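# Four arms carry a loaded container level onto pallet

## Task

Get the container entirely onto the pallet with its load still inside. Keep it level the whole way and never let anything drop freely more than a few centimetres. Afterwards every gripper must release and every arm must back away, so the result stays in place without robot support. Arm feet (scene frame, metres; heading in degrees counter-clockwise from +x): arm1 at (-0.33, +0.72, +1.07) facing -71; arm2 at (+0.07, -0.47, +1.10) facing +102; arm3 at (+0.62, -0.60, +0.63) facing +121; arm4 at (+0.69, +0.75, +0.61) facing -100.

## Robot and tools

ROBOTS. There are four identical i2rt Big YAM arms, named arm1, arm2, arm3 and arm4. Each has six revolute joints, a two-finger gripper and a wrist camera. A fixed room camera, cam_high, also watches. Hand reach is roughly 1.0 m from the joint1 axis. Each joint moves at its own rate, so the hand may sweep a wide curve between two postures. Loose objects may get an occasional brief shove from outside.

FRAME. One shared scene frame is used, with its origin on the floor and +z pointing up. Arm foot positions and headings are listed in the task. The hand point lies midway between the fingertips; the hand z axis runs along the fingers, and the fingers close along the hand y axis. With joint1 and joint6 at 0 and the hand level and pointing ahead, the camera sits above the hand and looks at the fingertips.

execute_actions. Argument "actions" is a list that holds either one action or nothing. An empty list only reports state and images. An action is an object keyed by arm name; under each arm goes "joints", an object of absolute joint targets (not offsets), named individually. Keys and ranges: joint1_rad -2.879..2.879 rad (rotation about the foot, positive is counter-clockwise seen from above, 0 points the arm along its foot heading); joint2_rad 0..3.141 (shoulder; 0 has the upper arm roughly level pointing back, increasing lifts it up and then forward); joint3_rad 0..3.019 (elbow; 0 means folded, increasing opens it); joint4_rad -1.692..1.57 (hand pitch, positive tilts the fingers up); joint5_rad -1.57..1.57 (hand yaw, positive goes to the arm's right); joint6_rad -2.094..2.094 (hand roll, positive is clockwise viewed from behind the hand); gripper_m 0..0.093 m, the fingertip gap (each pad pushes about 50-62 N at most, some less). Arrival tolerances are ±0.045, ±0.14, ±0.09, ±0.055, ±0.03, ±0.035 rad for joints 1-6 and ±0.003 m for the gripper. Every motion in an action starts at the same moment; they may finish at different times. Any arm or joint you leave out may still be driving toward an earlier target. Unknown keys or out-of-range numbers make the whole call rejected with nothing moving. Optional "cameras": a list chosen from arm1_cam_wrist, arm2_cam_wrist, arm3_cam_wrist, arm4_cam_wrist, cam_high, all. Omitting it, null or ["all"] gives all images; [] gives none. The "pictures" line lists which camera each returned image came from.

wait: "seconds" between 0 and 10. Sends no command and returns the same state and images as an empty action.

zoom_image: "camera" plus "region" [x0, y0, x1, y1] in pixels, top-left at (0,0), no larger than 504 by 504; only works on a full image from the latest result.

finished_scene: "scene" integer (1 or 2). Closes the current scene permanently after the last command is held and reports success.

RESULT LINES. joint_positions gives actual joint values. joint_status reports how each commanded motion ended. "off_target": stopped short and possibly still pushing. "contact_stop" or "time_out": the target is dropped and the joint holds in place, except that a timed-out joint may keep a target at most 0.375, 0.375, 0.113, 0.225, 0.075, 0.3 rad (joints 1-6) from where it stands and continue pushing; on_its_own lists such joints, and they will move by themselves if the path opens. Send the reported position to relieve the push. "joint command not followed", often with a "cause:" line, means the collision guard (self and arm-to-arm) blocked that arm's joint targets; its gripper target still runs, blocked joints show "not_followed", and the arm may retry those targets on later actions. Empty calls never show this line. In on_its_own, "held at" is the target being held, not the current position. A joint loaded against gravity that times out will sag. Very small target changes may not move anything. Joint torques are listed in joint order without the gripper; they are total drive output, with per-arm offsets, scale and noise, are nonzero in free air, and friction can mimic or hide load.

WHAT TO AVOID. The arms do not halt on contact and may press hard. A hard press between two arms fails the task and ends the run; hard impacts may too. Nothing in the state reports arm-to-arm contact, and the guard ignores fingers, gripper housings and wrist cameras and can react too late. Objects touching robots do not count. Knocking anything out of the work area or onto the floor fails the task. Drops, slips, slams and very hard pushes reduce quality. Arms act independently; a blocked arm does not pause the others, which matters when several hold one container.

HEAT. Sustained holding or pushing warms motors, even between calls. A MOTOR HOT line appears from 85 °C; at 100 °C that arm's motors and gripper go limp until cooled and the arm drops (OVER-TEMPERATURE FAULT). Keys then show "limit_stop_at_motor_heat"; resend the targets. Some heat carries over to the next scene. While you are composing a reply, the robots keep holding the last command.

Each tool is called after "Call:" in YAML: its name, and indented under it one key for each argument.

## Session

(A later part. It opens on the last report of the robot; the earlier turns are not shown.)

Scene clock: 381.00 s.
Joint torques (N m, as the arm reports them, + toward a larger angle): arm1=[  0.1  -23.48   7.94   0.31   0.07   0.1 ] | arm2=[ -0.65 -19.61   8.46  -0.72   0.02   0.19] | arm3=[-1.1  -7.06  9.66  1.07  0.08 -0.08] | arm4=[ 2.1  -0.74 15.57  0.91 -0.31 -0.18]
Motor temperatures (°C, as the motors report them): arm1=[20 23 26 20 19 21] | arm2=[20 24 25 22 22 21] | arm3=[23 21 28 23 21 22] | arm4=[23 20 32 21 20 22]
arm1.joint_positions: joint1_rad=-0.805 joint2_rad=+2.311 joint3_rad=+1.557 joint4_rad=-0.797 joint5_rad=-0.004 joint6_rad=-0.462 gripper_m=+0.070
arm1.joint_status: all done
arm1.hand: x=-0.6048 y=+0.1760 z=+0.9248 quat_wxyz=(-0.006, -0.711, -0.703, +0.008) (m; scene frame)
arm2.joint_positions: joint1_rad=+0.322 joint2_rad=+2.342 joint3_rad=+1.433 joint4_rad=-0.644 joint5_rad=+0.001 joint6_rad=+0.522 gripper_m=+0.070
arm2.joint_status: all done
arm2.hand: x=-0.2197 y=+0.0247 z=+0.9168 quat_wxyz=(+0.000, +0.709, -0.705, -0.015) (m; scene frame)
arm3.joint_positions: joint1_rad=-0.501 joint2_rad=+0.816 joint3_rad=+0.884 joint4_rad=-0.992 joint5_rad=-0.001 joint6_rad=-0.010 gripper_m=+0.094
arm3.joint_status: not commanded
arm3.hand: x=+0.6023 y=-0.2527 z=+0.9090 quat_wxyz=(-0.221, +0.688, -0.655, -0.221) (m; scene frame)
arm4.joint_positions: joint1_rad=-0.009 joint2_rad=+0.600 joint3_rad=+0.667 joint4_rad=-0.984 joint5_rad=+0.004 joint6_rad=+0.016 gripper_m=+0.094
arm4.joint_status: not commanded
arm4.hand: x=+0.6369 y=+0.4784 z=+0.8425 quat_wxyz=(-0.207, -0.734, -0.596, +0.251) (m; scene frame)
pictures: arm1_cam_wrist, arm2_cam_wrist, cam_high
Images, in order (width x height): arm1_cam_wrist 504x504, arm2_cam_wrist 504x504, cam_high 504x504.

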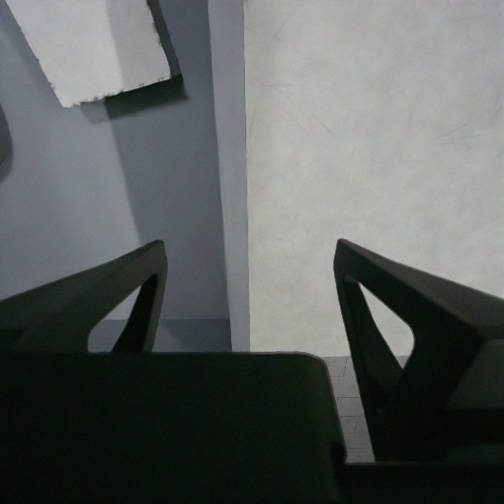

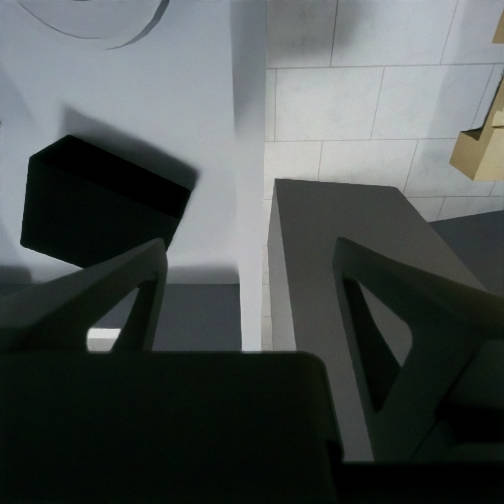

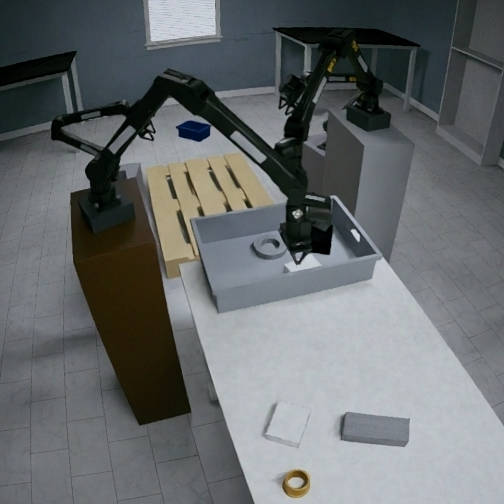

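Call:
execute_actions:
  actions:
    - {"arm1":{"joints":{"joint1_rad":-0.785,"joint2_rad":2.43,"joint3_rad":1.59,"joint4_rad":-0.73}},"arm2":{"joints":{"joint2_rad":2.49,"joint3_rad":1.49,"joint4_rad":-0.575}}}
  cameras: []

Call:
execute_actions:
  actions:
    - {"arm1":{"joints":{"joint2_rad":2.525,"joint3_rad":1.63,"joint4_rad":-0.648}},"arm2":{"joints":{"joint2_rad":2.60,"joint3_rad":1.545,"joint4_rad":-0.51}}}
  cameras: ["arm2_cam_wrist","arm1_cam_wrist"]

Scene clock: 391.50 s.
Joint torques (N m, as the arm reports them, + toward a larger angle): arm1=[  0.35 -25.01   7.51   0.99   0.06   0.11] | arm2=[ -0.61 -19.29   7.88   0.58   0.01   0.19] | arm3=[-1.31 -6.67  9.79  1.18  0.06 -0.06] | arm4=[ 2.09 -0.74 15.56  0.91 -0.31 -0.18]
Motor temperatures (°C, as the motors report them): arm1=[20 24 27 20 19 21] | arm2=[20 24 25 22 22 21] | arm3=[23 21 28 23 21 22] | arm4=[23 20 32 21 20 22]
arm1.joint_positions: joint1_rad=-0.796 joint2_rad=+2.432 joint3_rad=+1.570 joint4_rad=-0.742 joint5_rad=-0.004 joint6_rad=-0.462 gripper_m=+0.070
arm1.joint_status: all done
arm1.hand: x=-0.5926 y=+0.1884 z=+0.8579 quat_wxyz=(+0.002, -0.709, -0.705, -0.016) (m; scene frame)
arm2.joint_positions: joint1_rad=+0.322 joint2_rad=+2.467 joint3_rad=+1.470 joint4_rad=-0.589 joint5_rad=+0.001 joint6_rad=+0.522 gripper_m=+0.070
arm2.joint_status: all done
arm2.hand: x=-0.2156 y=+0.0166 z=+0.8569 quat_wxyz=(+0.005, +0.709, -0.705, +0.001) (m; scene frame)
arm3.joint_positions: joint1_rad=-0.501 joint2_rad=+0.816 joint3_rad=+0.884 joint4_rad=-0.992 joint5_rad=-0.001 joint6_rad=-0.010 gripper_m=+0.094
arm3.joint_status: not commanded
arm3.hand: x=+0.6023 y=-0.2527 z=+0.9090 quat_wxyz=(-0.221, +0.688, -0.655, -0.221) (m; scene frame)
arm4.joint_positions: joint1_rad=-0.009 joint2_rad=+0.600 joint3_rad=+0.667 joint4_rad=-0.984 joint5_rad=+0.004 joint6_rad=+0.016 gripper_m=+0.094
arm4.joint_status: not commanded
arm4.hand: x=+0.6369 y=+0.4784 z=+0.8425 quat_wxyz=(-0.207, -0.734, -0.596, +0.251) (m; scene frame)
pictures: none
No camera images: the call's "cameras" was empty. Leave "cameras" out to get every camera's image.

Scene clock: 392.43 s.
Joint torques (N m, as the arm reports them, + toward a larger angle): arm1=[  0.16 -23.76   7.21   1.09   0.07   0.12] | arm2=[ -0.66 -18.99   7.34   0.53   0.02   0.18] | arm3=[-1.26 -6.97  9.72  1.08  0.08 -0.04] | arm4=[ 2.12 -0.74 15.57  0.91 -0.31 -0.18]
Motor temperatures (°C, as the motors report them): arm1=[20 24 27 20 19 21] | arm2=[20 24 25 22 22 21] | arm3=[23 21 28 23 21 22] | arm4=[23 20 32 21 20 22]
arm1.joint_positions: joint1_rad=-0.796 joint2_rad=+2.514 joint3_rad=+1.611 joint4_rad=-0.660 joint5_rad=-0.004 joint6_rad=-0.461 gripper_m=+0.070
arm1.joint_status: all done
arm1.hand: x=-0.5982 y=+0.1771 z=+0.8196 quat_wxyz=(-0.004, -0.709, -0.705, +0.003) (m; scene frame)
arm2.joint_positions: joint1_rad=+0.322 joint2_rad=+2.568 joint3_rad=+1.528 joint4_rad=-0.522 joint5_rad=+0.001 joint6_rad=+0.522 gripper_m=+0.070
arm2.joint_status: all done
arm2.hand: x=-0.2203 y=+0.0239 z=+0.8129 quat_wxyz=(+0.002, +0.709, -0.705, -0.010) (m; scene frame)
arm3.joint_positions: joint1_rad=-0.501 joint2_rad=+0.816 joint3_rad=+0.884 joint4_rad=-0.992 joint5_rad=-0.001 joint6_rad=-0.010 gripper_m=+0.094
arm3.joint_status: not commanded
arm3.hand: x=+0.6023 y=-0.2527 z=+0.9090 quat_wxyz=(-0.221, +0.688, -0.655, -0.221) (m; scene frame)
arm4.joint_positions: joint1_rad=-0.009 joint2_rad=+0.600 joint3_rad=+0.667 joint4_rad=-0.984 joint5_rad=+0.004 joint6_rad=+0.016 gripper_m=+0.094
arm4.joint_status: not commanded
arm4.hand: x=+0.6369 y=+0.4784 z=+0.8425 quat_wxyz=(-0.207, -0.734, -0.596, +0.251) (m; scene frame)
pictures: arm1_cam_wrist, arm2_cam_wrist
Images, in order (width x height): arm1_cam_wrist 504x504, arm2_cam_wrist 504x504.

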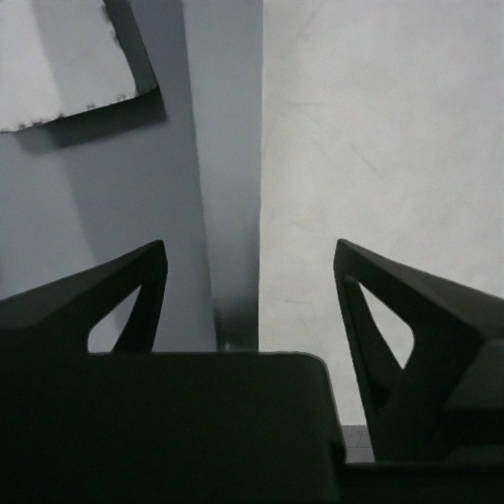

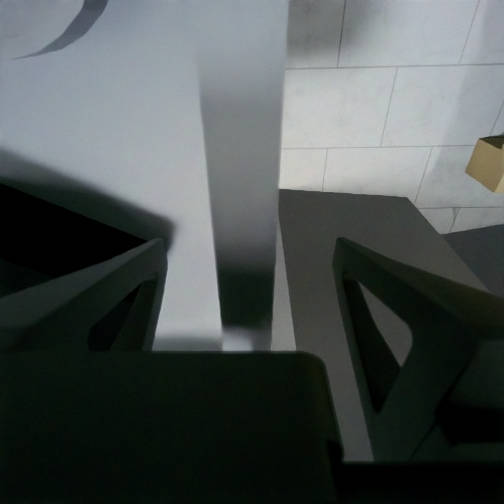

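Call:
execute_actions:
  actions:
    - {"arm1":{"joints":{"gripper_m":0}},"arm2":{"joints":{"gripper_m":0}}}
  cameras: ["arm2_cam_wrist","arm1_cam_wrist"]

Call:
execute_actions:
  actions:
    - {"arm1":{"joints":{"joint2_rad":2.40,"joint3_rad":1.61,"joint4_rad":-0.71}},"arm2":{"joints":{"joint2_rad":2.435,"joint3_rad":1.51,"joint4_rad":-0.58}}}
  cameras: ["arm2_cam_wrist","arm1_cam_wrist","cam_high"]

Scene clock: 397.60 s.
Joint torques (N m, as the arm reports them, + toward a larger angle): arm1=[ -0.17 -23.78   7.15   1.15   0.07   0.11] | arm2=[ -0.71 -19.13   7.26   0.45   0.34   0.21] | arm3=[-1.15 -6.9   9.72  1.02  0.08 -0.04] | arm4=[ 2.09 -0.73 15.57  0.92 -0.31 -0.18]
Motor temperatures (°C, as the motors report them): arm1=[20 24 27 20 19 21] | arm2=[20 25 25 22 22 21] | arm3=[23 21 28 23 21 22] | arm4=[23 20 32 21 20 22]
arm1.joint_positions: joint1_rad=-0.790 joint2_rad=+2.514 joint3_rad=+1.611 joint4_rad=-0.660 joint5_rad=-0.004 joint6_rad=-0.461 gripper_m=+0.015
arm1.joint_status: gripper_m off_target (ended at +0.015, target +0.000)
arm1.hand: x=-0.5947 y=+0.1753 z=+0.8196 quat_wxyz=(-0.004, -0.707, -0.708, +0.003) (m; scene frame)
arm2.joint_positions: joint1_rad=+0.322 joint2_rad=+2.568 joint3_rad=+1.529 joint4_rad=-0.519 joint5_rad=-0.006 joint6_rad=+0.520 gripper_m=+0.014
arm2.joint_status: gripper_m off_target (ended at +0.014, target +0.000)
arm2.hand: x=-0.2221 y=+0.0241 z=+0.8131 quat_wxyz=(+0.005, +0.710, -0.704, -0.013) (m; scene frame)
arm3.joint_positions: joint1_rad=-0.501 joint2_rad=+0.816 joint3_rad=+0.884 joint4_rad=-0.992 joint5_rad=-0.001 joint6_rad=-0.010 gripper_m=+0.094
arm3.joint_status: not commanded
arm3.hand: x=+0.6023 y=-0.2527 z=+0.9090 quat_wxyz=(-0.221, +0.688, -0.655, -0.221) (m; scene frame)
arm4.joint_positions: joint1_rad=-0.009 joint2_rad=+0.600 joint3_rad=+0.667 joint4_rad=-0.984 joint5_rad=+0.004 joint6_rad=+0.016 gripper_m=+0.094
arm4.joint_status: not commanded
arm4.hand: x=+0.6369 y=+0.4784 z=+0.8425 quat_wxyz=(-0.207, -0.734, -0.596, +0.251) (m; scene frame)
pictures: arm1_cam_wrist, arm2_cam_wrist
Images, in order (width x height): arm1_cam_wrist 504x504, arm2_cam_wrist 504x504.

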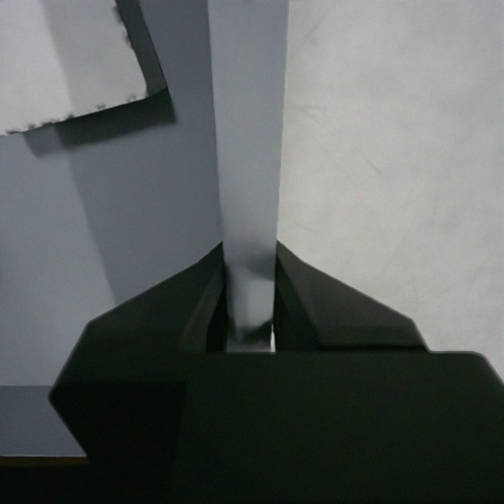

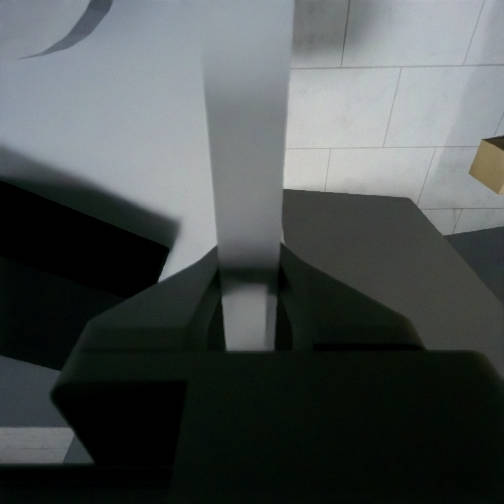

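Scene clock: 398.53 s.
Joint torques (N m, as the arm reports them, + toward a larger angle): arm1=[ -0.01 -32.62   6.82  -0.35   0.16  -0.14] | arm2=[ -0.62 -29.7    5.57  -1.48   0.59   0.02] | arm3=[-1.42 -7.13  9.78  1.2   0.08 -0.06] | arm4=[ 2.09 -0.71 15.56  0.92 -0.31 -0.18]
Motor temperatures (°C, as the motors report them): arm1=[20 24 27 20 19 21] | arm2=[20 25 25 22 22 21] | arm3=[23 21 28 23 21 22] | arm4=[23 20 32 21 20 22]
arm1.joint_positions: joint1_rad=-0.785 joint2_rad=+2.493 joint3_rad=+1.595 joint4_rad=-0.681 joint5_rad=-0.006 joint6_rad=-0.438 gripper_m=+0.015
arm1.joint_status: all done
arm1.hand: x=-0.5893 y=+0.1793 z=+0.8284 quat_wxyz=(-0.003, -0.713, -0.701, -0.005) (m; scene frame)
arm2.joint_positions: joint1_rad=+0.321 joint2_rad=+2.541 joint3_rad=+1.513 joint4_rad=-0.548 joint5_rad=-0.012 joint6_rad=+0.537 gripper_m=+0.014
arm2.joint_status: all done
arm2.hand: x=-0.2202 y=+0.0199 z=+0.8250 quat_wxyz=(+0.010, +0.704, -0.710, -0.005) (m; scene frame)
arm3.joint_positions: joint1_rad=-0.501 joint2_rad=+0.816 joint3_rad=+0.884 joint4_rad=-0.992 joint5_rad=-0.001 joint6_rad=-0.010 gripper_m=+0.094
arm3.joint_status: not commanded
arm3.hand: x=+0.6023 y=-0.2527 z=+0.9090 quat_wxyz=(-0.221, +0.688, -0.655, -0.221) (m; scene frame)
arm4.joint_positions: joint1_rad=-0.009 joint2_rad=+0.600 joint3_rad=+0.667 joint4_rad=-0.984 joint5_rad=+0.004 joint6_rad=+0.016 gripper_m=+0.094
arm4.joint_status: not commanded
arm4.hand: x=+0.6369 y=+0.4784 z=+0.8425 quat_wxyz=(-0.207, -0.734, -0.596, +0.251) (m; scene frame)
pictures: arm1_cam_wrist, arm2_cam_wrist, cam_high
Images, in order (width x height): arm1_cam_wrist 504x504, arm2_cam_wrist 504x504, cam_high 504x504.

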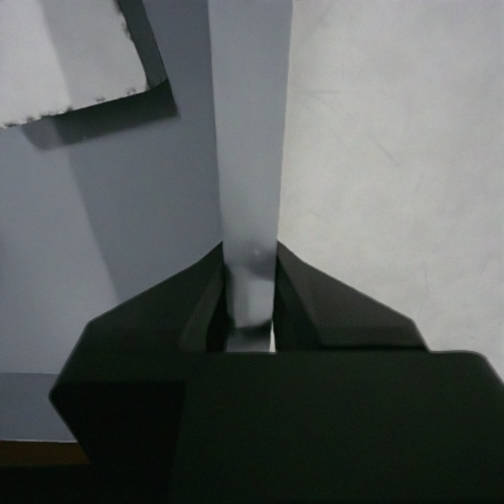

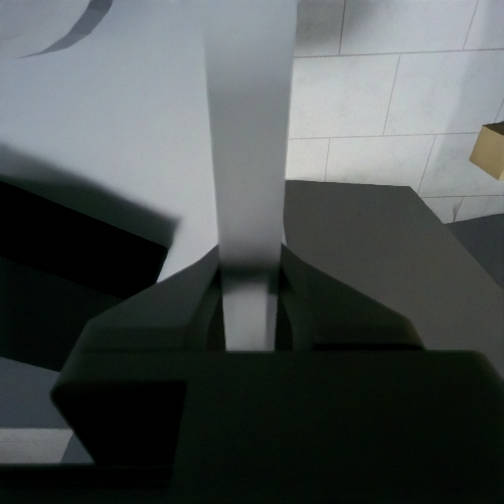

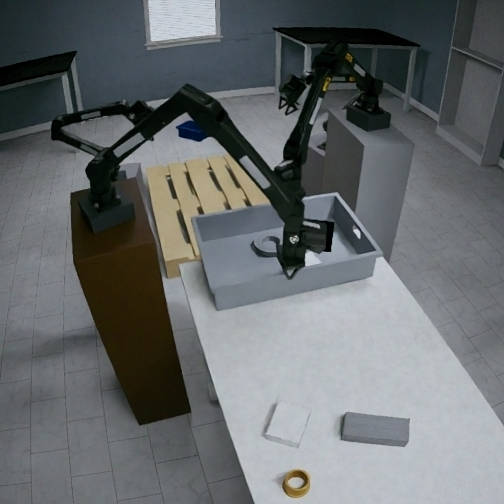

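Call:
execute_actions:
  actions:
    - {"arm1":{"joints":{"joint2_rad":2.50,"joint3_rad":1.63,"joint4_rad":-0.648}},"arm2":{"joints":{"joint2_rad":2.57,"joint3_rad":1.545,"joint4_rad":-0.52}}}
  cameras: []

Call:
execute_actions:
  actions:
    - {"arm1":{"joints":{"gripper_m":0.085}}}
  cameras: []

Scene clock: 407.00 s.
Joint torques (N m, as the arm reports them, + toward a larger angle): arm1=[ -0.73 -25.24   8.38   1.09   0.09  -0.12] | arm2=[ -0.54 -20.94   8.45  -0.05   0.52   0.04] | arm3=[-1.34 -6.6   9.75  1.15  0.06 -0.06] | arm4=[ 2.08 -0.69 15.56  0.91 -0.31 -0.18]
Motor temperatures (°C, as the motors report them): arm1=[20 25 27 20 19 21] | arm2=[20 25 25 22 23 21] | arm3=[23 21 28 23 21 22] | arm4=[23 20 33 21 20 22]
arm1.joint_positions: joint1_rad=-0.784 joint2_rad=+2.507 joint3_rad=+1.595 joint4_rad=-0.659 joint5_rad=-0.004 joint6_rad=-0.438 gripper_m=+0.015
arm1.joint_status: all done
arm1.hand: x=-0.5887 y=+0.1789 z=+0.8200 quat_wxyz=(-0.004, -0.712, -0.702, -0.001) (m; scene frame)
arm2.joint_positions: joint1_rad=+0.321 joint2_rad=+2.563 joint3_rad=+1.514 joint4_rad=-0.519 joint5_rad=-0.010 joint6_rad=+0.536 gripper_m=+0.014
arm2.joint_status: all done
arm2.hand: x=-0.2193 y=+0.0188 z=+0.8131 quat_wxyz=(+0.008, +0.704, -0.710, -0.009) (m; scene frame)
arm3.joint_positions: joint1_rad=-0.501 joint2_rad=+0.816 joint3_rad=+0.884 joint4_rad=-0.992 joint5_rad=-0.001 joint6_rad=-0.010 gripper_m=+0.094
arm3.joint_status: not commanded
arm3.hand: x=+0.6023 y=-0.2527 z=+0.9090 quat_wxyz=(-0.221, +0.688, -0.655, -0.221) (m; scene frame)
arm4.joint_positions: joint1_rad=-0.009 joint2_rad=+0.600 joint3_rad=+0.667 joint4_rad=-0.984 joint5_rad=+0.004 joint6_rad=+0.016 gripper_m=+0.094
arm4.joint_status: not commanded
arm4.hand: x=+0.6369 y=+0.4784 z=+0.8425 quat_wxyz=(-0.207, -0.734, -0.596, +0.251) (m; scene frame)
pictures: none
No camera images: the call's "cameras" was empty. Leave "cameras" out to get every camera's image.

Scene clock: 407.70 s.
Joint torques (N m, as the arm reports them, + toward a larger angle): arm1=[ -1.3  -25.05   8.02   1.08   0.07  -0.12] | arm2=[ -0.54 -20.96   8.45  -0.06   0.51   0.04] | arm3=[-1.36 -6.81  9.68  1.16  0.09 -0.03] | arm4=[ 2.08 -0.73 15.56  0.91 -0.31 -0.18]
Motor temperatures (°C, as the motors report them): arm1=[20 25 27 20 19 21] | arm2=[20 25 25 22 23 21] | arm3=[23 21 28 23 21 22] | arm4=[23 20 33 21 20 22]
arm1.joint_positions: joint1_rad=-0.784 joint2_rad=+2.507 joint3_rad=+1.600 joint4_rad=-0.659 joint5_rad=-0.004 joint6_rad=-0.439 gripper_m=+0.085
arm1.joint_status: all done
arm1.hand: x=-0.5900 y=+0.1765 z=+0.8211 quat_wxyz=(-0.004, -0.712, -0.702, +0.001) (m; scene frame)
arm2.joint_positions: joint1_rad=+0.321 joint2_rad=+2.563 joint3_rad=+1.514 joint4_rad=-0.519 joint5_rad=-0.010 joint6_rad=+0.536 gripper_m=+0.014
arm2.joint_status: not commanded
arm2.hand: x=-0.2193 y=+0.0188 z=+0.8131 quat_wxyz=(+0.008, +0.704, -0.710, -0.009) (m; scene frame)
arm3.joint_positions: joint1_rad=-0.501 joint2_rad=+0.816 joint3_rad=+0.884 joint4_rad=-0.992 joint5_rad=-0.001 joint6_rad=-0.010 gripper_m=+0.094
arm3.joint_status: not commanded
arm3.hand: x=+0.6023 y=-0.2527 z=+0.9090 quat_wxyz=(-0.221, +0.688, -0.655, -0.221) (m; scene frame)
arm4.joint_positions: joint1_rad=-0.009 joint2_rad=+0.600 joint3_rad=+0.667 joint4_rad=-0.984 joint5_rad=+0.004 joint6_rad=+0.016 gripper_m=+0.094
arm4.joint_status: not commanded
arm4.hand: x=+0.6369 y=+0.4784 z=+0.8425 quat_wxyz=(-0.207, -0.734, -0.596, +0.251) (m; scene frame)
pictures: none
No camera images: the call's "cameras" was empty. Leave "cameras" out to get every camera's image.

Call:
execute_actions:
  actions:
    - {"arm1":{"joints":{"joint1_rad":-0.853,"joint2_rad":2.435,"joint3_rad":1.38,"joint4_rad":-0.497,"joint6_rad":-0.516}}}
  cameras: ["arm1_cam_wrist"]

Scene clock: 416.50 s.
Joint torques (N m, as the arm reports them, + toward a larger angle): arm1=[  0.12 -21.48   5.5    1.29   0.02  -0.12] | arm2=[ -0.53 -20.9    8.46  -0.06   0.51   0.04] | arm3=[-1.66 -7.24  9.76  1.15  0.05 -0.03] | arm4=[ 2.08 -0.73 15.56  0.91 -0.31 -0.18]
Motor temperatures (°C, as the motors report them): arm1=[20 25 28 20 19 21] | arm2=[20 25 25 22 23 21] | arm3=[23 21 28 23 21 22] | arm4=[23 20 33 21 20 22]
arm1.joint_positions: joint1_rad=-0.860 joint2_rad=+2.426 joint3_rad=+1.374 joint4_rad=-0.511 joint5_rad=-0.002 joint6_rad=-0.504 gripper_m=+0.085
arm1.joint_status: all done
arm1.hand: x=-0.6004 y=+0.2498 z=+0.8179 quat_wxyz=(-0.004, -0.716, -0.698, +0.004) (m; scene frame)
arm2.joint_positions: joint1_rad=+0.321 joint2_rad=+2.563 joint3_rad=+1.514 joint4_rad=-0.519 joint5_rad=-0.010 joint6_rad=+0.536 gripper_m=+0.014
arm2.joint_status: not commanded
arm2.hand: x=-0.2193 y=+0.0188 z=+0.8131 quat_wxyz=(+0.008, +0.704, -0.710, -0.009) (m; scene frame)
arm3.joint_positions: joint1_rad=-0.501 joint2_rad=+0.816 joint3_rad=+0.884 joint4_rad=-0.992 joint5_rad=-0.001 joint6_rad=-0.010 gripper_m=+0.094
arm3.joint_status: not commanded
arm3.hand: x=+0.6023 y=-0.2527 z=+0.9090 quat_wxyz=(-0.221, +0.688, -0.655, -0.221) (m; scene frame)
arm4.joint_positions: joint1_rad=-0.009 joint2_rad=+0.600 joint3_rad=+0.667 joint4_rad=-0.984 joint5_rad=+0.004 joint6_rad=+0.016 gripper_m=+0.094
arm4.joint_status: not commanded
arm4.hand: x=+0.6369 y=+0.4784 z=+0.8425 quat_wxyz=(-0.207, -0.734, -0.596, +0.251) (m; scene frame)
pictures: arm1_cam_wrist
Images, in order (width x height): arm1_cam_wrist 504x504.

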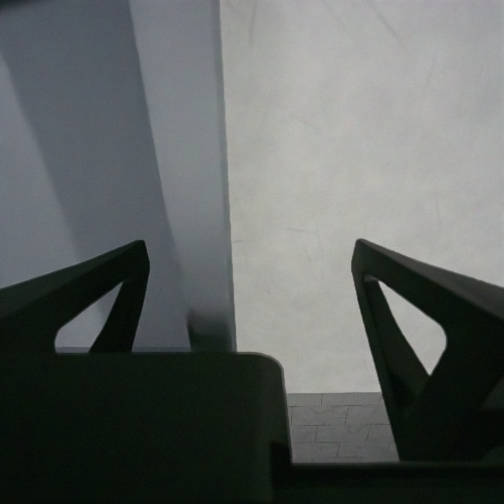

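Call:
execute_actions:
  actions:
    - {"arm1":{"joints":{"joint1_rad":-0.825,"gripper_m":0}}}
  cameras: ["arm1_cam_wrist","arm2_cam_wrist"]

Call:
execute_actions:
  actions:
    - {"arm1":{"joints":{"joint2_rad":2.30,"joint3_rad":1.375,"joint4_rad":-0.545}},"arm2":{"joints":{"joint2_rad":2.42,"joint3_rad":1.52,"joint4_rad":-0.565}}}
  cameras: ["arm2_cam_wrist","arm1_cam_wrist","cam_high"]

Scene clock: 427.70 s.
Joint torques (N m, as the arm reports them, + toward a larger angle): arm1=[ -0.17 -21.43   5.31   1.18  -0.08  -0.17] | arm2=[ -0.54 -20.85   8.36  -0.05   0.49   0.08] | arm3=[-1.39 -7.15  9.81  1.16  0.07 -0.04] | arm4=[ 2.08 -0.72 15.56  0.91 -0.31 -0.18]
Motor temperatures (°C, as the motors report them): arm1=[20 25 27 20 19 21] | arm2=[20 25 26 22 23 21] | arm3=[23 21 28 23 21 22] | arm4=[23 20 33 21 20 22]
arm1.joint_positions: joint1_rad=-0.831 joint2_rad=+2.426 joint3_rad=+1.372 joint4_rad=-0.510 joint5_rad=+0.000 joint6_rad=-0.500 gripper_m=+0.015
arm1.joint_status: gripper_m off_target (ended at +0.015, target +0.000); the others done
arm1.hand: x=-0.5869 y=+0.2433 z=+0.8175 quat_wxyz=(-0.002, -0.708, -0.707, +0.003) (m; scene frame)
arm2.joint_positions: joint1_rad=+0.321 joint2_rad=+2.563 joint3_rad=+1.515 joint4_rad=-0.519 joint5_rad=-0.010 joint6_rad=+0.532 gripper_m=+0.014
arm2.joint_status: not commanded
arm2.hand: x=-0.2193 y=+0.0194 z=+0.8132 quat_wxyz=(+0.007, +0.705, -0.709, -0.010) (m; scene frame)
arm3.joint_positions: joint1_rad=-0.501 joint2_rad=+0.816 joint3_rad=+0.884 joint4_rad=-0.992 joint5_rad=-0.001 joint6_rad=-0.010 gripper_m=+0.094
arm3.joint_status: not commanded
arm3.hand: x=+0.6023 y=-0.2527 z=+0.9090 quat_wxyz=(-0.221, +0.688, -0.655, -0.221) (m; scene frame)
arm4.joint_positions: joint1_rad=-0.009 joint2_rad=+0.600 joint3_rad=+0.667 joint4_rad=-0.984 joint5_rad=+0.004 joint6_rad=+0.016 gripper_m=+0.094
arm4.joint_status: not commanded
arm4.hand: x=+0.6369 y=+0.4784 z=+0.8425 quat_wxyz=(-0.207, -0.734, -0.596, +0.251) (m; scene frame)
pictures: arm1_cam_wrist, arm2_cam_wrist
Images, in order (width x height): arm1_cam_wrist 504x504, arm2_cam_wrist 504x504.

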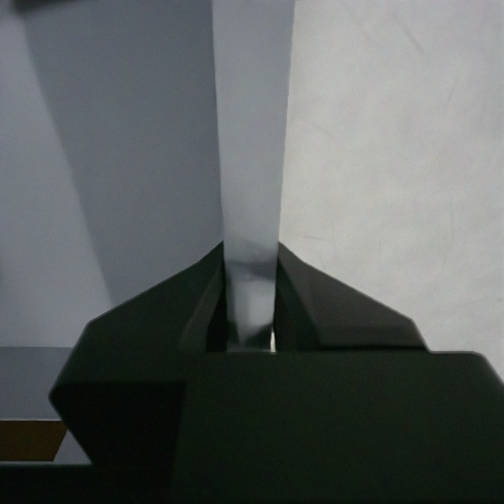

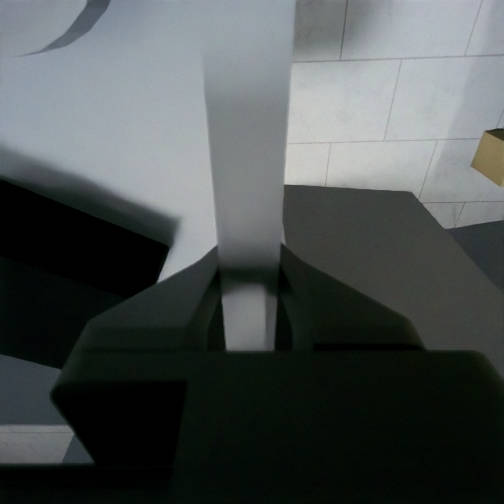

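Scene clock: 428.63 s.
Joint torques (N m, as the arm reports them, + toward a larger angle): arm1=[ -0.19 -30.22   6.15   0.25  -0.21  -0.21] | arm2=[ -0.41 -30.31   6.66  -1.14   0.44   0.11] | arm3=[-1.04 -6.68  9.75  1.13  0.07 -0.05] | arm4=[ 2.06 -0.71 15.56  0.91 -0.31 -0.18]
Motor temperatures (°C, as the motors report them): arm1=[20 25 27 20 19 21] | arm2=[20 25 26 22 23 21] | arm3=[23 21 28 23 21 22] | arm4=[23 20 33 21 20 22]
arm1.joint_positions: joint1_rad=-0.831 joint2_rad=+2.388 joint3_rad=+1.357 joint4_rad=-0.532 joint5_rad=+0.004 joint6_rad=-0.496 gripper_m=+0.015
arm1.joint_status: all done
arm1.hand: x=-0.5874 y=+0.2437 z=+0.8341 quat_wxyz=(-0.001, -0.709, -0.705, +0.004) (m; scene frame)
arm2.joint_positions: joint1_rad=+0.319 joint2_rad=+2.538 joint3_rad=+1.511 joint4_rad=-0.541 joint5_rad=-0.008 joint6_rad=+0.529 gripper_m=+0.015
arm2.joint_status: all done
arm2.hand: x=-0.2193 y=+0.0227 z=+0.8264 quat_wxyz=(+0.007, +0.706, -0.708, -0.009) (m; scene frame)
arm3.joint_positions: joint1_rad=-0.501 joint2_rad=+0.816 joint3_rad=+0.884 joint4_rad=-0.992 joint5_rad=-0.001 joint6_rad=-0.010 gripper_m=+0.094
arm3.joint_status: not commanded
arm3.hand: x=+0.6023 y=-0.2527 z=+0.9090 quat_wxyz=(-0.221, +0.688, -0.655, -0.221) (m; scene frame)
arm4.joint_positions: joint1_rad=-0.009 joint2_rad=+0.600 joint3_rad=+0.667 joint4_rad=-0.984 joint5_rad=+0.004 joint6_rad=+0.016 gripper_m=+0.094
arm4.joint_status: not commanded
arm4.hand: x=+0.6369 y=+0.4784 z=+0.8425 quat_wxyz=(-0.207, -0.734, -0.596, +0.251) (m; scene frame)
pictures: arm1_cam_wrist, arm2_cam_wrist, cam_high
Images, in order (width x height): arm1_cam_wrist 504x504, arm2_cam_wrist 504x504, cam_high 504x504.

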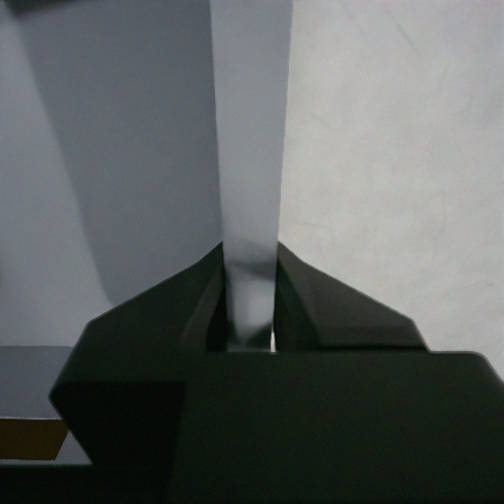

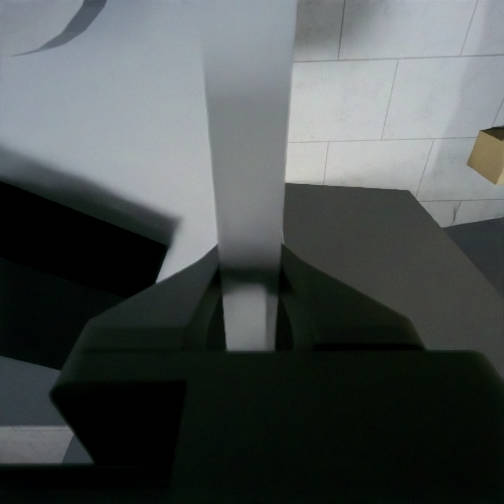

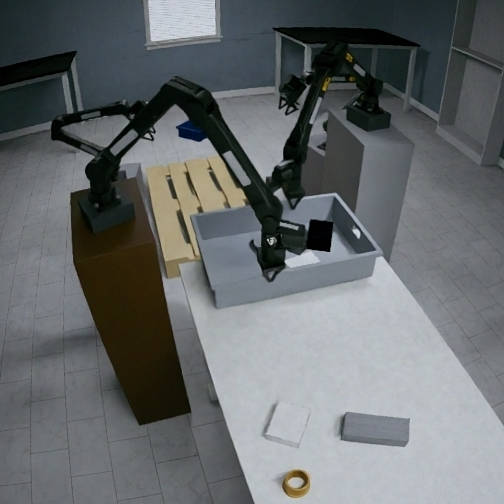

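Call:
execute_actions:
  actions:
    - {"arm1":{"joints":{"joint2_rad":2.232,"joint3_rad":1.36,"joint4_rad":-0.602}},"arm2":{"joints":{"joint2_rad":2.35,"joint3_rad":1.495,"joint4_rad":-0.60}},"arm3":{"joints":{"joint1_rad":-0.8}},"arm4":{"joints":{"joint1_rad":0.5}}}
  cameras: ["cam_high"]

Scene clock: 460.97 s.
Joint torques (N m, as the arm reports them, + toward a larger angle): arm1=[ -0.03 -28.96   7.05   0.35  -0.35  -0.11] | arm2=[ -0.1  -29.5    7.67  -0.73   0.48   0.24] | arm3=[-1.85 -6.98  9.69  1.15  0.07 -0.03] | arm4=[ 2.05 -0.74 15.56  0.91 -0.25 -0.17]
Motor temperatures (°C, as the motors report them): arm1=[20 27 27 20 19 21] | arm2=[20 27 25 22 23 21] | arm3=[23 21 29 23 21 22] | arm4=[23 20 33 21 20 22]
arm1.joint_positions: joint1_rad=-0.831 joint2_rad=+2.307 joint3_rad=+1.338 joint4_rad=-0.592 joint5_rad=+0.007 joint6_rad=-0.506 gripper_m=+0.015
arm1.joint_status: all done
arm1.hand: x=-0.5891 y=+0.2423 z=+0.8721 quat_wxyz=(+0.001, -0.705, -0.709, +0.005) (m; scene frame)
arm2.joint_positions: joint1_rad=+0.316 joint2_rad=+2.460 joint3_rad=+1.479 joint4_rad=-0.584 joint5_rad=-0.010 joint6_rad=+0.518 gripper_m=+0.015
arm2.joint_status: all done
arm2.hand: x=-0.2191 y=+0.0250 z=+0.8628 quat_wxyz=(+0.007, +0.709, -0.705, -0.011) (m; scene frame)
arm3.joint_positions: joint1_rad=-0.794 joint2_rad=+0.816 joint3_rad=+0.884 joint4_rad=-0.992 joint5_rad=-0.001 joint6_rad=-0.010 gripper_m=+0.094
arm3.joint_status: all done
arm3.hand: x=+0.7012 y=-0.2637 z=+0.9101 quat_wxyz=(-0.253, +0.585, -0.747, -0.187) (m; scene frame)
arm4.joint_positions: joint1_rad=+0.491 joint2_rad=+0.600 joint3_rad=+0.667 joint4_rad=-0.984 joint5_rad=+0.003 joint6_rad=+0.015 gripper_m=+0.094
arm4.joint_status: all done
arm4.hand: x=+0.7745 y=+0.4861 z=+0.8419 quat_wxyz=(-0.261, -0.563, -0.760, +0.193) (m; scene frame)
pictures: cam_high
Images, in order (width x height): cam_high 504x504.

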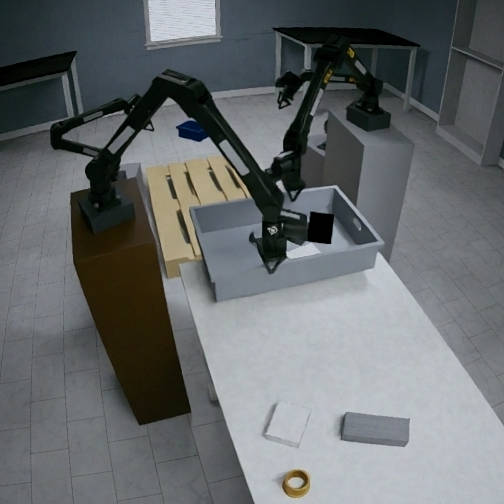

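Call:
execute_actions:
  actions:
    - {"arm1":{"joints":{"joint1_rad":-0.65,"joint2_rad":2.195,"joint3_rad":1.222,"joint4_rad":-0.495,"joint6_rad":-0.306}},"arm2":{"joints":{"joint1_rad":0.155,"joint2_rad":2.309,"joint3_rad":1.334,"joint4_rad":-0.468,"joint6_rad":0.356}}}
  cameras: ["cam_high"]

Scene clock: 465.37 s.
Joint torques (N m, as the arm reports them, + toward a larger angle): arm1=[ -1.04 -25.87   7.1    0.97  -0.19  -0.11] | arm2=[  0.43 -27.73   6.44   0.17   0.34  -0.07] | arm3=[-1.66 -6.77  9.68  1.14  0.07 -0.06] | arm4=[ 2.08 -0.74 15.56  0.9  -0.25 -0.17]
Motor temperatures (°C, as the motors report them): arm1=[20 27 27 20 19 21] | arm2=[20 27 25 22 23 21] | arm3=[23 21 29 23 21 22] | arm4=[23 20 33 21 20 22]
arm1.joint_positions: joint1_rad=-0.648 joint2_rad=+2.262 joint3_rad=+1.190 joint4_rad=-0.502 joint5_rad=+0.004 joint6_rad=-0.296 gripper_m=+0.015
arm1.joint_status: all done
arm1.hand: x=-0.4825 y=+0.2469 z=+0.8656 quat_wxyz=(+0.001, -0.715, -0.699, -0.001) (m; scene frame)
arm2.joint_positions: joint1_rad=+0.150 joint2_rad=+2.417 joint3_rad=+1.321 joint4_rad=-0.472 joint5_rad=-0.007 joint6_rad=+0.366 gripper_m=+0.015
arm2.joint_status: all done
arm2.hand: x=-0.1160 y=+0.0219 z=+0.8532 quat_wxyz=(+0.006, +0.704, -0.711, -0.009) (m; scene frame)
arm3.joint_positions: joint1_rad=-0.794 joint2_rad=+0.816 joint3_rad=+0.884 joint4_rad=-0.992 joint5_rad=-0.001 joint6_rad=-0.010 gripper_m=+0.094
arm3.joint_status: not commanded
arm3.hand: x=+0.7012 y=-0.2637 z=+0.9101 quat_wxyz=(-0.253, +0.585, -0.747, -0.187) (m; scene frame)
arm4.joint_positions: joint1_rad=+0.491 joint2_rad=+0.600 joint3_rad=+0.667 joint4_rad=-0.984 joint5_rad=+0.003 joint6_rad=+0.015 gripper_m=+0.094
arm4.joint_status: not commanded
arm4.hand: x=+0.7745 y=+0.4861 z=+0.8419 quat_wxyz=(-0.261, -0.563, -0.760, +0.193) (m; scene frame)
pictures: cam_high
Images, in order (width x height): cam_high 504x504.

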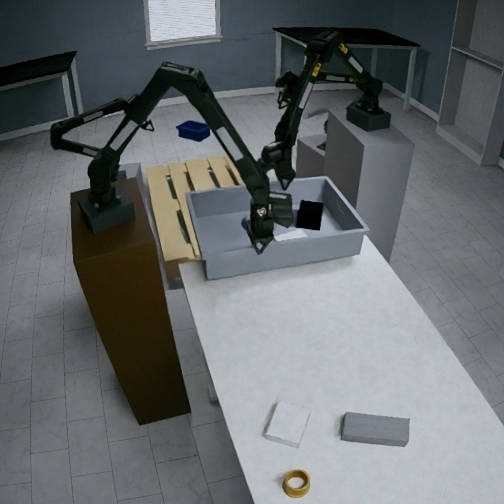

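Call:
execute_actions:
  actions:
    - {"arm1":{"joints":{"joint1_rad":-0.458,"joint2_rad":2.174,"joint3_rad":1.156,"joint4_rad":-0.455,"joint6_rad":-0.122}},"arm2":{"joints":{"joint1_rad":-0.028,"joint2_rad":2.268,"joint3_rad":1.24,"joint4_rad":-0.415,"joint6_rad":0.172}}}
  cameras: []

Call:
execute_actions:
  actions:
    - {"arm1":{"joints":{"joint1_rad":-0.249,"joint6_rad":0.088}},"arm2":{"joints":{"joint1_rad":-0.23,"joint2_rad":2.255,"joint3_rad":1.212,"joint4_rad":-0.395,"joint6_rad":-0.03}}}
  cameras: ["cam_high","arm1_cam_wrist","arm2_cam_wrist"]

Scene clock: 475.90 s.
Joint torques (N m, as the arm reports them, + toward a larger angle): arm1=[ -0.61 -26.36   6.09   0.96  -0.02  -0.1 ] | arm2=[  0.68 -26.84   5.72   0.24   0.18   0.03] | arm3=[-1.79 -6.88  9.77  1.09  0.05 -0.07] | arm4=[ 2.03 -0.73 15.56  0.91 -0.25 -0.17]
Motor temperatures (°C, as the motors report them): arm1=[20 26 28 20 19 21] | arm2=[20 27 25 22 23 21] | arm3=[23 21 29 23 21 22] | arm4=[23 20 34 21 20 22]
arm1.joint_positions: joint1_rad=-0.458 joint2_rad=+2.243 joint3_rad=+1.133 joint4_rad=-0.462 joint5_rad=+0.001 joint6_rad=-0.114 gripper_m=+0.015
arm1.joint_status: all done
arm1.hand: x=-0.3875 y=+0.2431 z=+0.8645 quat_wxyz=(-0.001, -0.712, -0.702, -0.001) (m; scene frame)
arm2.joint_positions: joint1_rad=-0.035 joint2_rad=+2.374 joint3_rad=+1.229 joint4_rad=-0.420 joint5_rad=-0.003 joint6_rad=+0.174 gripper_m=+0.015
arm2.joint_status: all done
arm2.hand: x=-0.0175 y=+0.0226 z=+0.8575 quat_wxyz=(+0.003, +0.706, -0.708, -0.010) (m; scene frame)
arm3.joint_positions: joint1_rad=-0.794 joint2_rad=+0.816 joint3_rad=+0.884 joint4_rad=-0.992 joint5_rad=-0.001 joint6_rad=-0.010 gripper_m=+0.094
arm3.joint_status: not commanded
arm3.hand: x=+0.7012 y=-0.2637 z=+0.9101 quat_wxyz=(-0.253, +0.585, -0.747, -0.187) (m; scene frame)
arm4.joint_positions: joint1_rad=+0.491 joint2_rad=+0.600 joint3_rad=+0.667 joint4_rad=-0.984 joint5_rad=+0.003 joint6_rad=+0.015 gripper_m=+0.094
arm4.joint_status: not commanded
arm4.hand: x=+0.7745 y=+0.4861 z=+0.8419 quat_wxyz=(-0.261, -0.563, -0.760, +0.193) (m; scene frame)
pictures: none
No camera images: the call's "cameras" was empty. Leave "cameras" out to get every camera's image.

Scene clock: 477.20 s.
Joint torques (N m, as the arm reports them, + toward a larger angle): arm1=[ -0.55 -26.24   6.1    0.84  -0.03  -0.05] | arm2=[  0.86 -26.31   5.73   0.34   0.07   0.05] | arm3=[-2.25 -6.96  9.82  1.05  0.08 -0.06] | arm4=[ 2.08 -0.75 15.56  0.9  -0.24 -0.17]
Motor temperatures (°C, as the motors report them): arm1=[20 26 27 20 19 21] | arm2=[20 27 25 22 23 21] | arm3=[23 21 29 23 21 22] | arm4=[23 20 34 21 20 22]
arm1.joint_positions: joint1_rad=-0.250 joint2_rad=+2.243 joint3_rad=+1.133 joint4_rad=-0.459 joint5_rad=+0.001 joint6_rad=+0.094 gripper_m=+0.015
arm1.joint_status: all done
arm1.hand: x=-0.2880 y=+0.2398 z=+0.8647 quat_wxyz=(-0.002, -0.712, -0.702, +0.000) (m; scene frame)
arm2.joint_positions: joint1_rad=-0.239 joint2_rad=+2.360 joint3_rad=+1.200 joint4_rad=-0.403 joint5_rad=-0.002 joint6_rad=-0.031 gripper_m=+0.015
arm2.joint_status: all done
arm2.hand: x=+0.0841 y=+0.0217 z=+0.8581 quat_wxyz=(+0.001, +0.707, -0.707, -0.010) (m; scene frame)
arm3.joint_positions: joint1_rad=-0.794 joint2_rad=+0.816 joint3_rad=+0.884 joint4_rad=-0.992 joint5_rad=-0.001 joint6_rad=-0.010 gripper_m=+0.094
arm3.joint_status: not commanded
arm3.hand: x=+0.7012 y=-0.2637 z=+0.9101 quat_wxyz=(-0.253, +0.585, -0.747, -0.187) (m; scene frame)
arm4.joint_positions: joint1_rad=+0.491 joint2_rad=+0.600 joint3_rad=+0.667 joint4_rad=-0.984 joint5_rad=+0.003 joint6_rad=+0.015 gripper_m=+0.094
arm4.joint_status: not commanded
arm4.hand: x=+0.7745 y=+0.4861 z=+0.8419 quat_wxyz=(-0.261, -0.563, -0.760, +0.193) (m; scene frame)
pictures: arm1_cam_wrist, arm2_cam_wrist, cam_high
Images, in order (width x height): arm1_cam_wrist 504x504, arm2_cam_wrist 504x504, cam_high 504x504.

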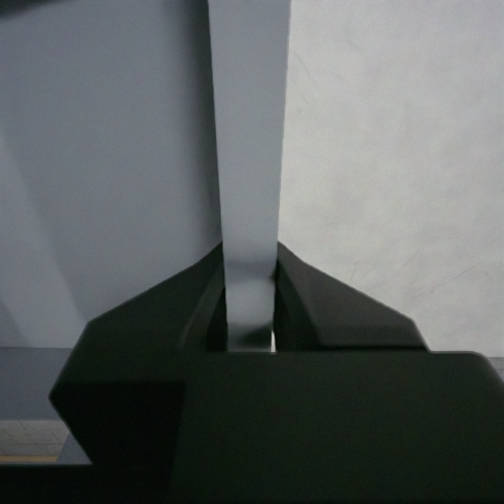

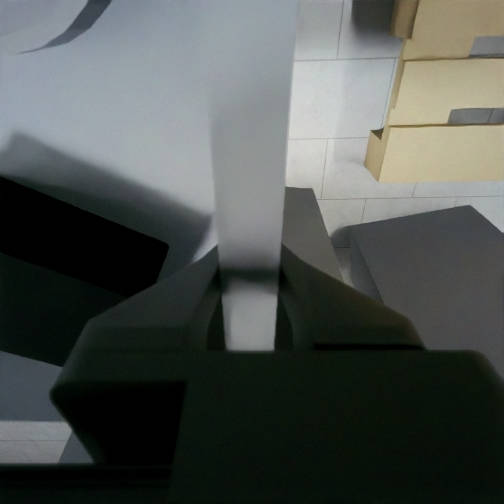

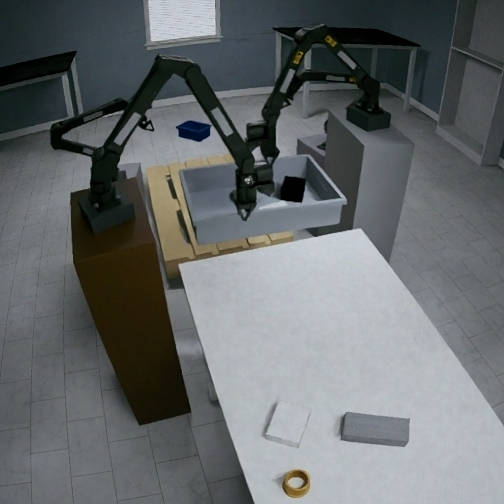

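Call:
execute_actions:
  actions:
    - {"arm1":{"joints":{"joint1_rad":-0.048,"joint2_rad":2.2,"joint3_rad":1.225,"joint4_rad":-0.51,"joint6_rad":0.288}},"arm2":{"joints":{"joint1_rad":-0.428,"joint2_rad":2.29,"joint3_rad":1.275,"joint4_rad":-0.445,"joint6_rad":-0.226}}}
  cameras: []

Scene clock: 483.97 s.
Joint torques (N m, as the arm reports them, + toward a larger angle): arm1=[ -0.45 -24.08   7.99   0.44  -0.06  -0.11] | arm2=[  1.05 -24.14   8.24  -0.49   0.11   0.07] | arm3=[-2.24 -6.91  9.8   1.12  0.1  -0.05] | arm4=[ 2.06 -0.73 15.56  0.91 -0.25 -0.17]
Motor temperatures (°C, as the motors report them): arm1=[20 26 28 20 19 21] | arm2=[20 27 25 22 23 21] | arm3=[23 21 29 23 21 22] | arm4=[23 20 34 21 20 22]
arm1.joint_positions: joint1_rad=-0.049 joint2_rad=+2.245 joint3_rad=+1.183 joint4_rad=-0.504 joint5_rad=+0.002 joint6_rad=+0.299 gripper_m=+0.015
arm1.joint_status: all done
arm1.hand: x=-0.1882 y=+0.2400 z=+0.8732 quat_wxyz=(-0.003, -0.713, -0.701, +0.002) (m; scene frame)
arm2.joint_positions: joint1_rad=-0.439 joint2_rad=+2.360 joint3_rad=+1.237 joint4_rad=-0.435 joint5_rad=-0.003 joint6_rad=-0.228 gripper_m=+0.015
arm2.joint_status: all done
arm2.hand: x=+0.1849 y=+0.0229 z=+0.8627 quat_wxyz=(-0.002, +0.706, -0.709, -0.011) (m; scene frame)
arm3.joint_positions: joint1_rad=-0.794 joint2_rad=+0.816 joint3_rad=+0.884 joint4_rad=-0.992 joint5_rad=-0.001 joint6_rad=-0.010 gripper_m=+0.094
arm3.joint_status: not commanded
arm3.hand: x=+0.7012 y=-0.2637 z=+0.9101 quat_wxyz=(-0.253, +0.585, -0.747, -0.187) (m; scene frame)
arm4.joint_positions: joint1_rad=+0.491 joint2_rad=+0.600 joint3_rad=+0.667 joint4_rad=-0.984 joint5_rad=+0.003 joint6_rad=+0.015 gripper_m=+0.094
arm4.joint_status: not commanded
arm4.hand: x=+0.7745 y=+0.4861 z=+0.8419 quat_wxyz=(-0.261, -0.563, -0.760, +0.193) (m; scene frame)
pictures: none
No camera images: the call's "cameras" was empty. Leave "cameras" out to get every camera's image.

Call:
execute_actions:
  actions:
    - {"arm1":{"joints":{"joint1_rad":0.133,"joint2_rad":2.262,"joint3_rad":1.356,"joint4_rad":-0.583,"joint6_rad":0.463}},"arm2":{"joints":{"joint1_rad":-0.608,"joint2_rad":2.34,"joint3_rad":1.386,"joint4_rad":-0.512,"joint6_rad":-0.406}}}
  cameras: []

Scene clock: 492.20 s.
Joint torques (N m, as the arm reports them, + toward a larger angle): arm1=[ -0.46 -26.33   8.16   0.48   0.05  -0.21] | arm2=[  1.38 -24.35   9.16  -0.35  -0.11  -0.01] | arm3=[-2.   -6.99  9.77  1.19  0.08 -0.04] | arm4=[ 2.04 -0.74 15.55  0.9  -0.24 -0.17]
Motor temperatures (°C, as the motors report them): arm1=[20 26 28 20 19 21] | arm2=[20 27 25 22 23 21] | arm3=[23 21 29 23 21 22] | arm4=[23 20 34 21 20 22]
arm1.joint_positions: joint1_rad=+0.132 joint2_rad=+2.311 joint3_rad=+1.319 joint4_rad=-0.577 joint5_rad=-0.001 joint6_rad=+0.483 gripper_m=+0.015
arm1.joint_status: all done
arm1.hand: x=-0.0871 y=+0.2389 z=+0.8676 quat_wxyz=(-0.002, -0.715, -0.699, -0.001) (m; scene frame)
arm2.joint_positions: joint1_rad=-0.622 joint2_rad=+2.399 joint3_rad=+1.345 joint4_rad=-0.504 joint5_rad=+0.001 joint6_rad=-0.402 gripper_m=+0.015
arm2.joint_status: all done
arm2.hand: x=+0.2859 y=+0.0216 z=+0.8611 quat_wxyz=(-0.003, +0.702, -0.712, -0.008) (m; scene frame)
arm3.joint_positions: joint1_rad=-0.794 joint2_rad=+0.816 joint3_rad=+0.884 joint4_rad=-0.992 joint5_rad=-0.001 joint6_rad=-0.010 gripper_m=+0.094
arm3.joint_status: not commanded
arm3.hand: x=+0.7012 y=-0.2637 z=+0.9101 quat_wxyz=(-0.253, +0.585, -0.747, -0.187) (m; scene frame)
arm4.joint_positions: joint1_rad=+0.491 joint2_rad=+0.600 joint3_rad=+0.667 joint4_rad=-0.984 joint5_rad=+0.003 joint6_rad=+0.015 gripper_m=+0.094
arm4.joint_status: not commanded
arm4.hand: x=+0.7745 y=+0.4861 z=+0.8419 quat_wxyz=(-0.261, -0.563, -0.760, +0.193) (m; scene frame)
pictures: none
No camera images: the call's "cameras" was empty. Leave "cameras" out to get every camera's image.

Call:
execute_actions:
  actions:
    - {"arm1":{"joints":{"joint1_rad":0.286,"joint2_rad":2.336,"joint3_rad":1.55,"joint4_rad":-0.695,"joint6_rad":0.61}},"arm2":{"joints":{"joint1_rad":-0.764,"joint2_rad":2.393,"joint3_rad":1.558,"joint4_rad":-0.63,"joint6_rad":-0.566}}}
  cameras: []

Scene clock: 497.50 s.
Joint torques (N m, as the arm reports them, + toward a larger angle): arm1=[ -1.12 -28.87   8.95   0.38   0.06  -0.35] | arm2=[  1.48 -26.69  10.32  -0.57  -0.06  -0.12] | arm3=[-2.26 -6.93  9.77  1.16  0.07 -0.04] | arm4=[ 2.08 -0.75 15.55  0.91 -0.24 -0.17]
Motor temperatures (°C, as the motors report them): arm1=[20 26 28 20 19 21] | arm2=[20 27 26 22 23 21] | arm3=[23 21 29 23 21 22] | arm4=[23 20 34 21 20 22]
arm1.joint_positions: joint1_rad=+0.283 joint2_rad=+2.392 joint3_rad=+1.508 joint4_rad=-0.687 joint5_rad=-0.001 joint6_rad=+0.641 gripper_m=+0.015
arm1.joint_status: all done
arm1.hand: x=+0.0120 y=+0.2385 z=+0.8666 quat_wxyz=(-0.001, -0.717, -0.697, -0.001) (m; scene frame)
arm2.joint_positions: joint1_rad=-0.778 joint2_rad=+2.462 joint3_rad=+1.514 joint4_rad=-0.619 joint5_rad=+0.000 joint6_rad=-0.551 gripper_m=+0.015
arm2.joint_status: all done
arm2.hand: x=+0.3838 y=+0.0189 z=+0.8605 quat_wxyz=(+0.002, +0.700, -0.714, -0.007) (m; scene frame)
arm3.joint_positions: joint1_rad=-0.794 joint2_rad=+0.816 joint3_rad=+0.884 joint4_rad=-0.992 joint5_rad=-0.001 joint6_rad=-0.010 gripper_m=+0.094
arm3.joint_status: not commanded
arm3.hand: x=+0.7012 y=-0.2637 z=+0.9101 quat_wxyz=(-0.253, +0.585, -0.747, -0.187) (m; scene frame)
arm4.joint_positions: joint1_rad=+0.491 joint2_rad=+0.600 joint3_rad=+0.667 joint4_rad=-0.984 joint5_rad=+0.003 joint6_rad=+0.015 gripper_m=+0.094
arm4.joint_status: not commanded
arm4.hand: x=+0.7745 y=+0.4861 z=+0.8419 quat_wxyz=(-0.261, -0.563, -0.760, +0.193) (m; scene frame)
pictures: none
No camera images: the call's "cameras" was empty. Leave "cameras" out to get every camera's image.

Call:
execute_actions:
  actions:
    - {"arm1":{"joints":{"joint1_rad":0.38,"joint2_rad":2.41,"joint3_rad":1.734,"joint4_rad":-0.797,"joint6_rad":0.705}},"arm2":{"joints":{"joint1_rad":-0.853,"joint2_rad":2.452,"joint3_rad":1.725,"joint4_rad":-0.735,"joint6_rad":-0.662}}}

Scene clock: 505.83 s.
Joint torques (N m, as the arm reports them, + toward a larger angle): arm1=[ -0.31 -31.23  11.07   0.25   0.    -0.41] | arm2=[  1.38 -27.8   12.77  -0.82  -0.1   -0.33] | arm3=[-2.17 -6.88  9.68  1.16  0.11 -0.06] | arm4=[ 2.07 -0.77 15.55  0.9  -0.25 -0.17]
Motor temperatures (°C, as the motors report them): arm1=[20 27 29 20 19 21] | arm2=[20 27 26 22 22 21] | arm3=[23 21 29 23 21 22] | arm4=[23 20 34 21 20 22]
arm1.joint_positions: joint1_rad=+0.374 joint2_rad=+2.468 joint3_rad=+1.674 joint4_rad=-0.785 joint5_rad=+0.001 joint6_rad=+0.744 gripper_m=+0.015
arm1.joint_status: joint6_rad off_target (ended at +0.744, target +0.705); the others done
arm1.hand: x=+0.0789 y=+0.2416 z=+0.8648 quat_wxyz=(+0.003, -0.721, -0.693, +0.000) (m; scene frame)
arm2.joint_positions: joint1_rad=-0.867 joint2_rad=+2.520 joint3_rad=+1.661 joint4_rad=-0.719 joint5_rad=+0.001 joint6_rad=-0.629 gripper_m=+0.015
arm2.joint_status: all done
arm2.hand: x=+0.4471 y=+0.0162 z=+0.8610 quat_wxyz=(+0.007, +0.696, -0.718, -0.006) (m; scene frame)
arm3.joint_positions: joint1_rad=-0.794 joint2_rad=+0.816 joint3_rad=+0.884 joint4_rad=-0.992 joint5_rad=-0.001 joint6_rad=-0.010 gripper_m=+0.094
arm3.joint_status: not commanded
arm3.hand: x=+0.7012 y=-0.2637 z=+0.9101 quat_wxyz=(-0.253, +0.585, -0.747, -0.187) (m; scene frame)
arm4.joint_positions: joint1_rad=+0.491 joint2_rad=+0.600 joint3_rad=+0.667 joint4_rad=-0.984 joint5_rad=+0.003 joint6_rad=+0.015 gripper_m=+0.094
arm4.joint_status: not commanded
arm4.hand: x=+0.7745 y=+0.4861 z=+0.8419 quat_wxyz=(-0.261, -0.563, -0.760, +0.193) (m; scene frame)
pictures: arm1_cam_wrist, arm2_cam_wrist, arm3_cam_wrist, arm4_cam_wrist, cam_high
Images, in order (width x height): arm1_cam_wrist 504x504, arm2_cam_wrist 504x504, arm3_cam_wrist 504x504, arm4_cam_wrist 504x504, cam_high 504x504.

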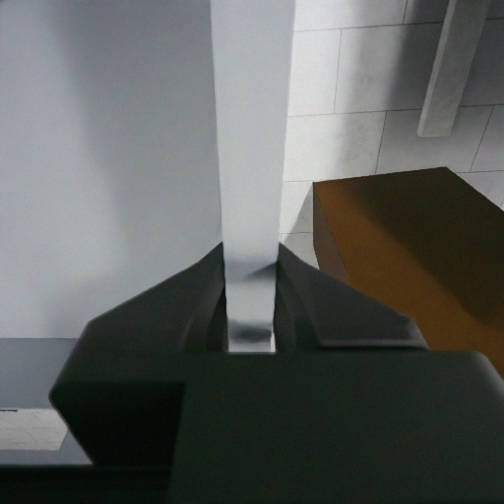

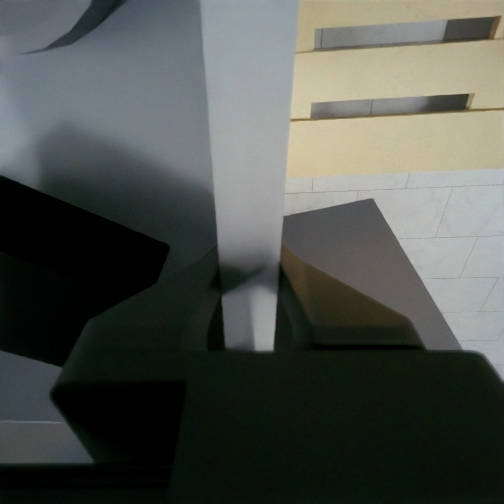

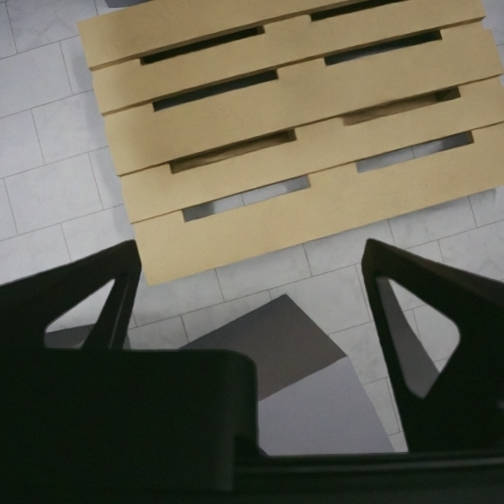

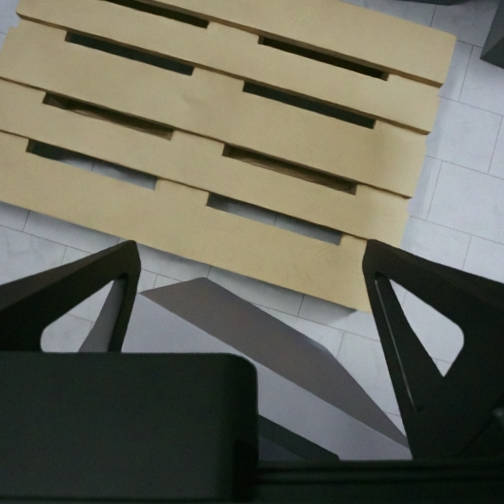

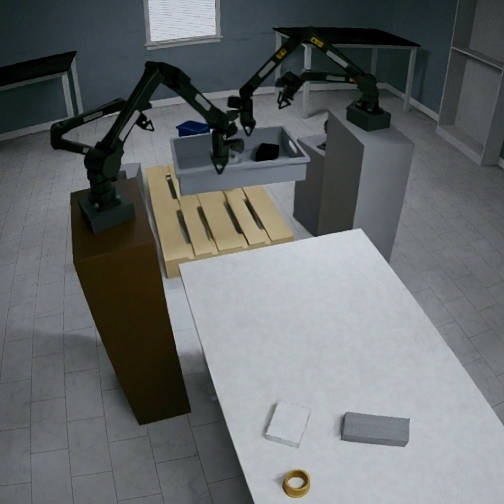

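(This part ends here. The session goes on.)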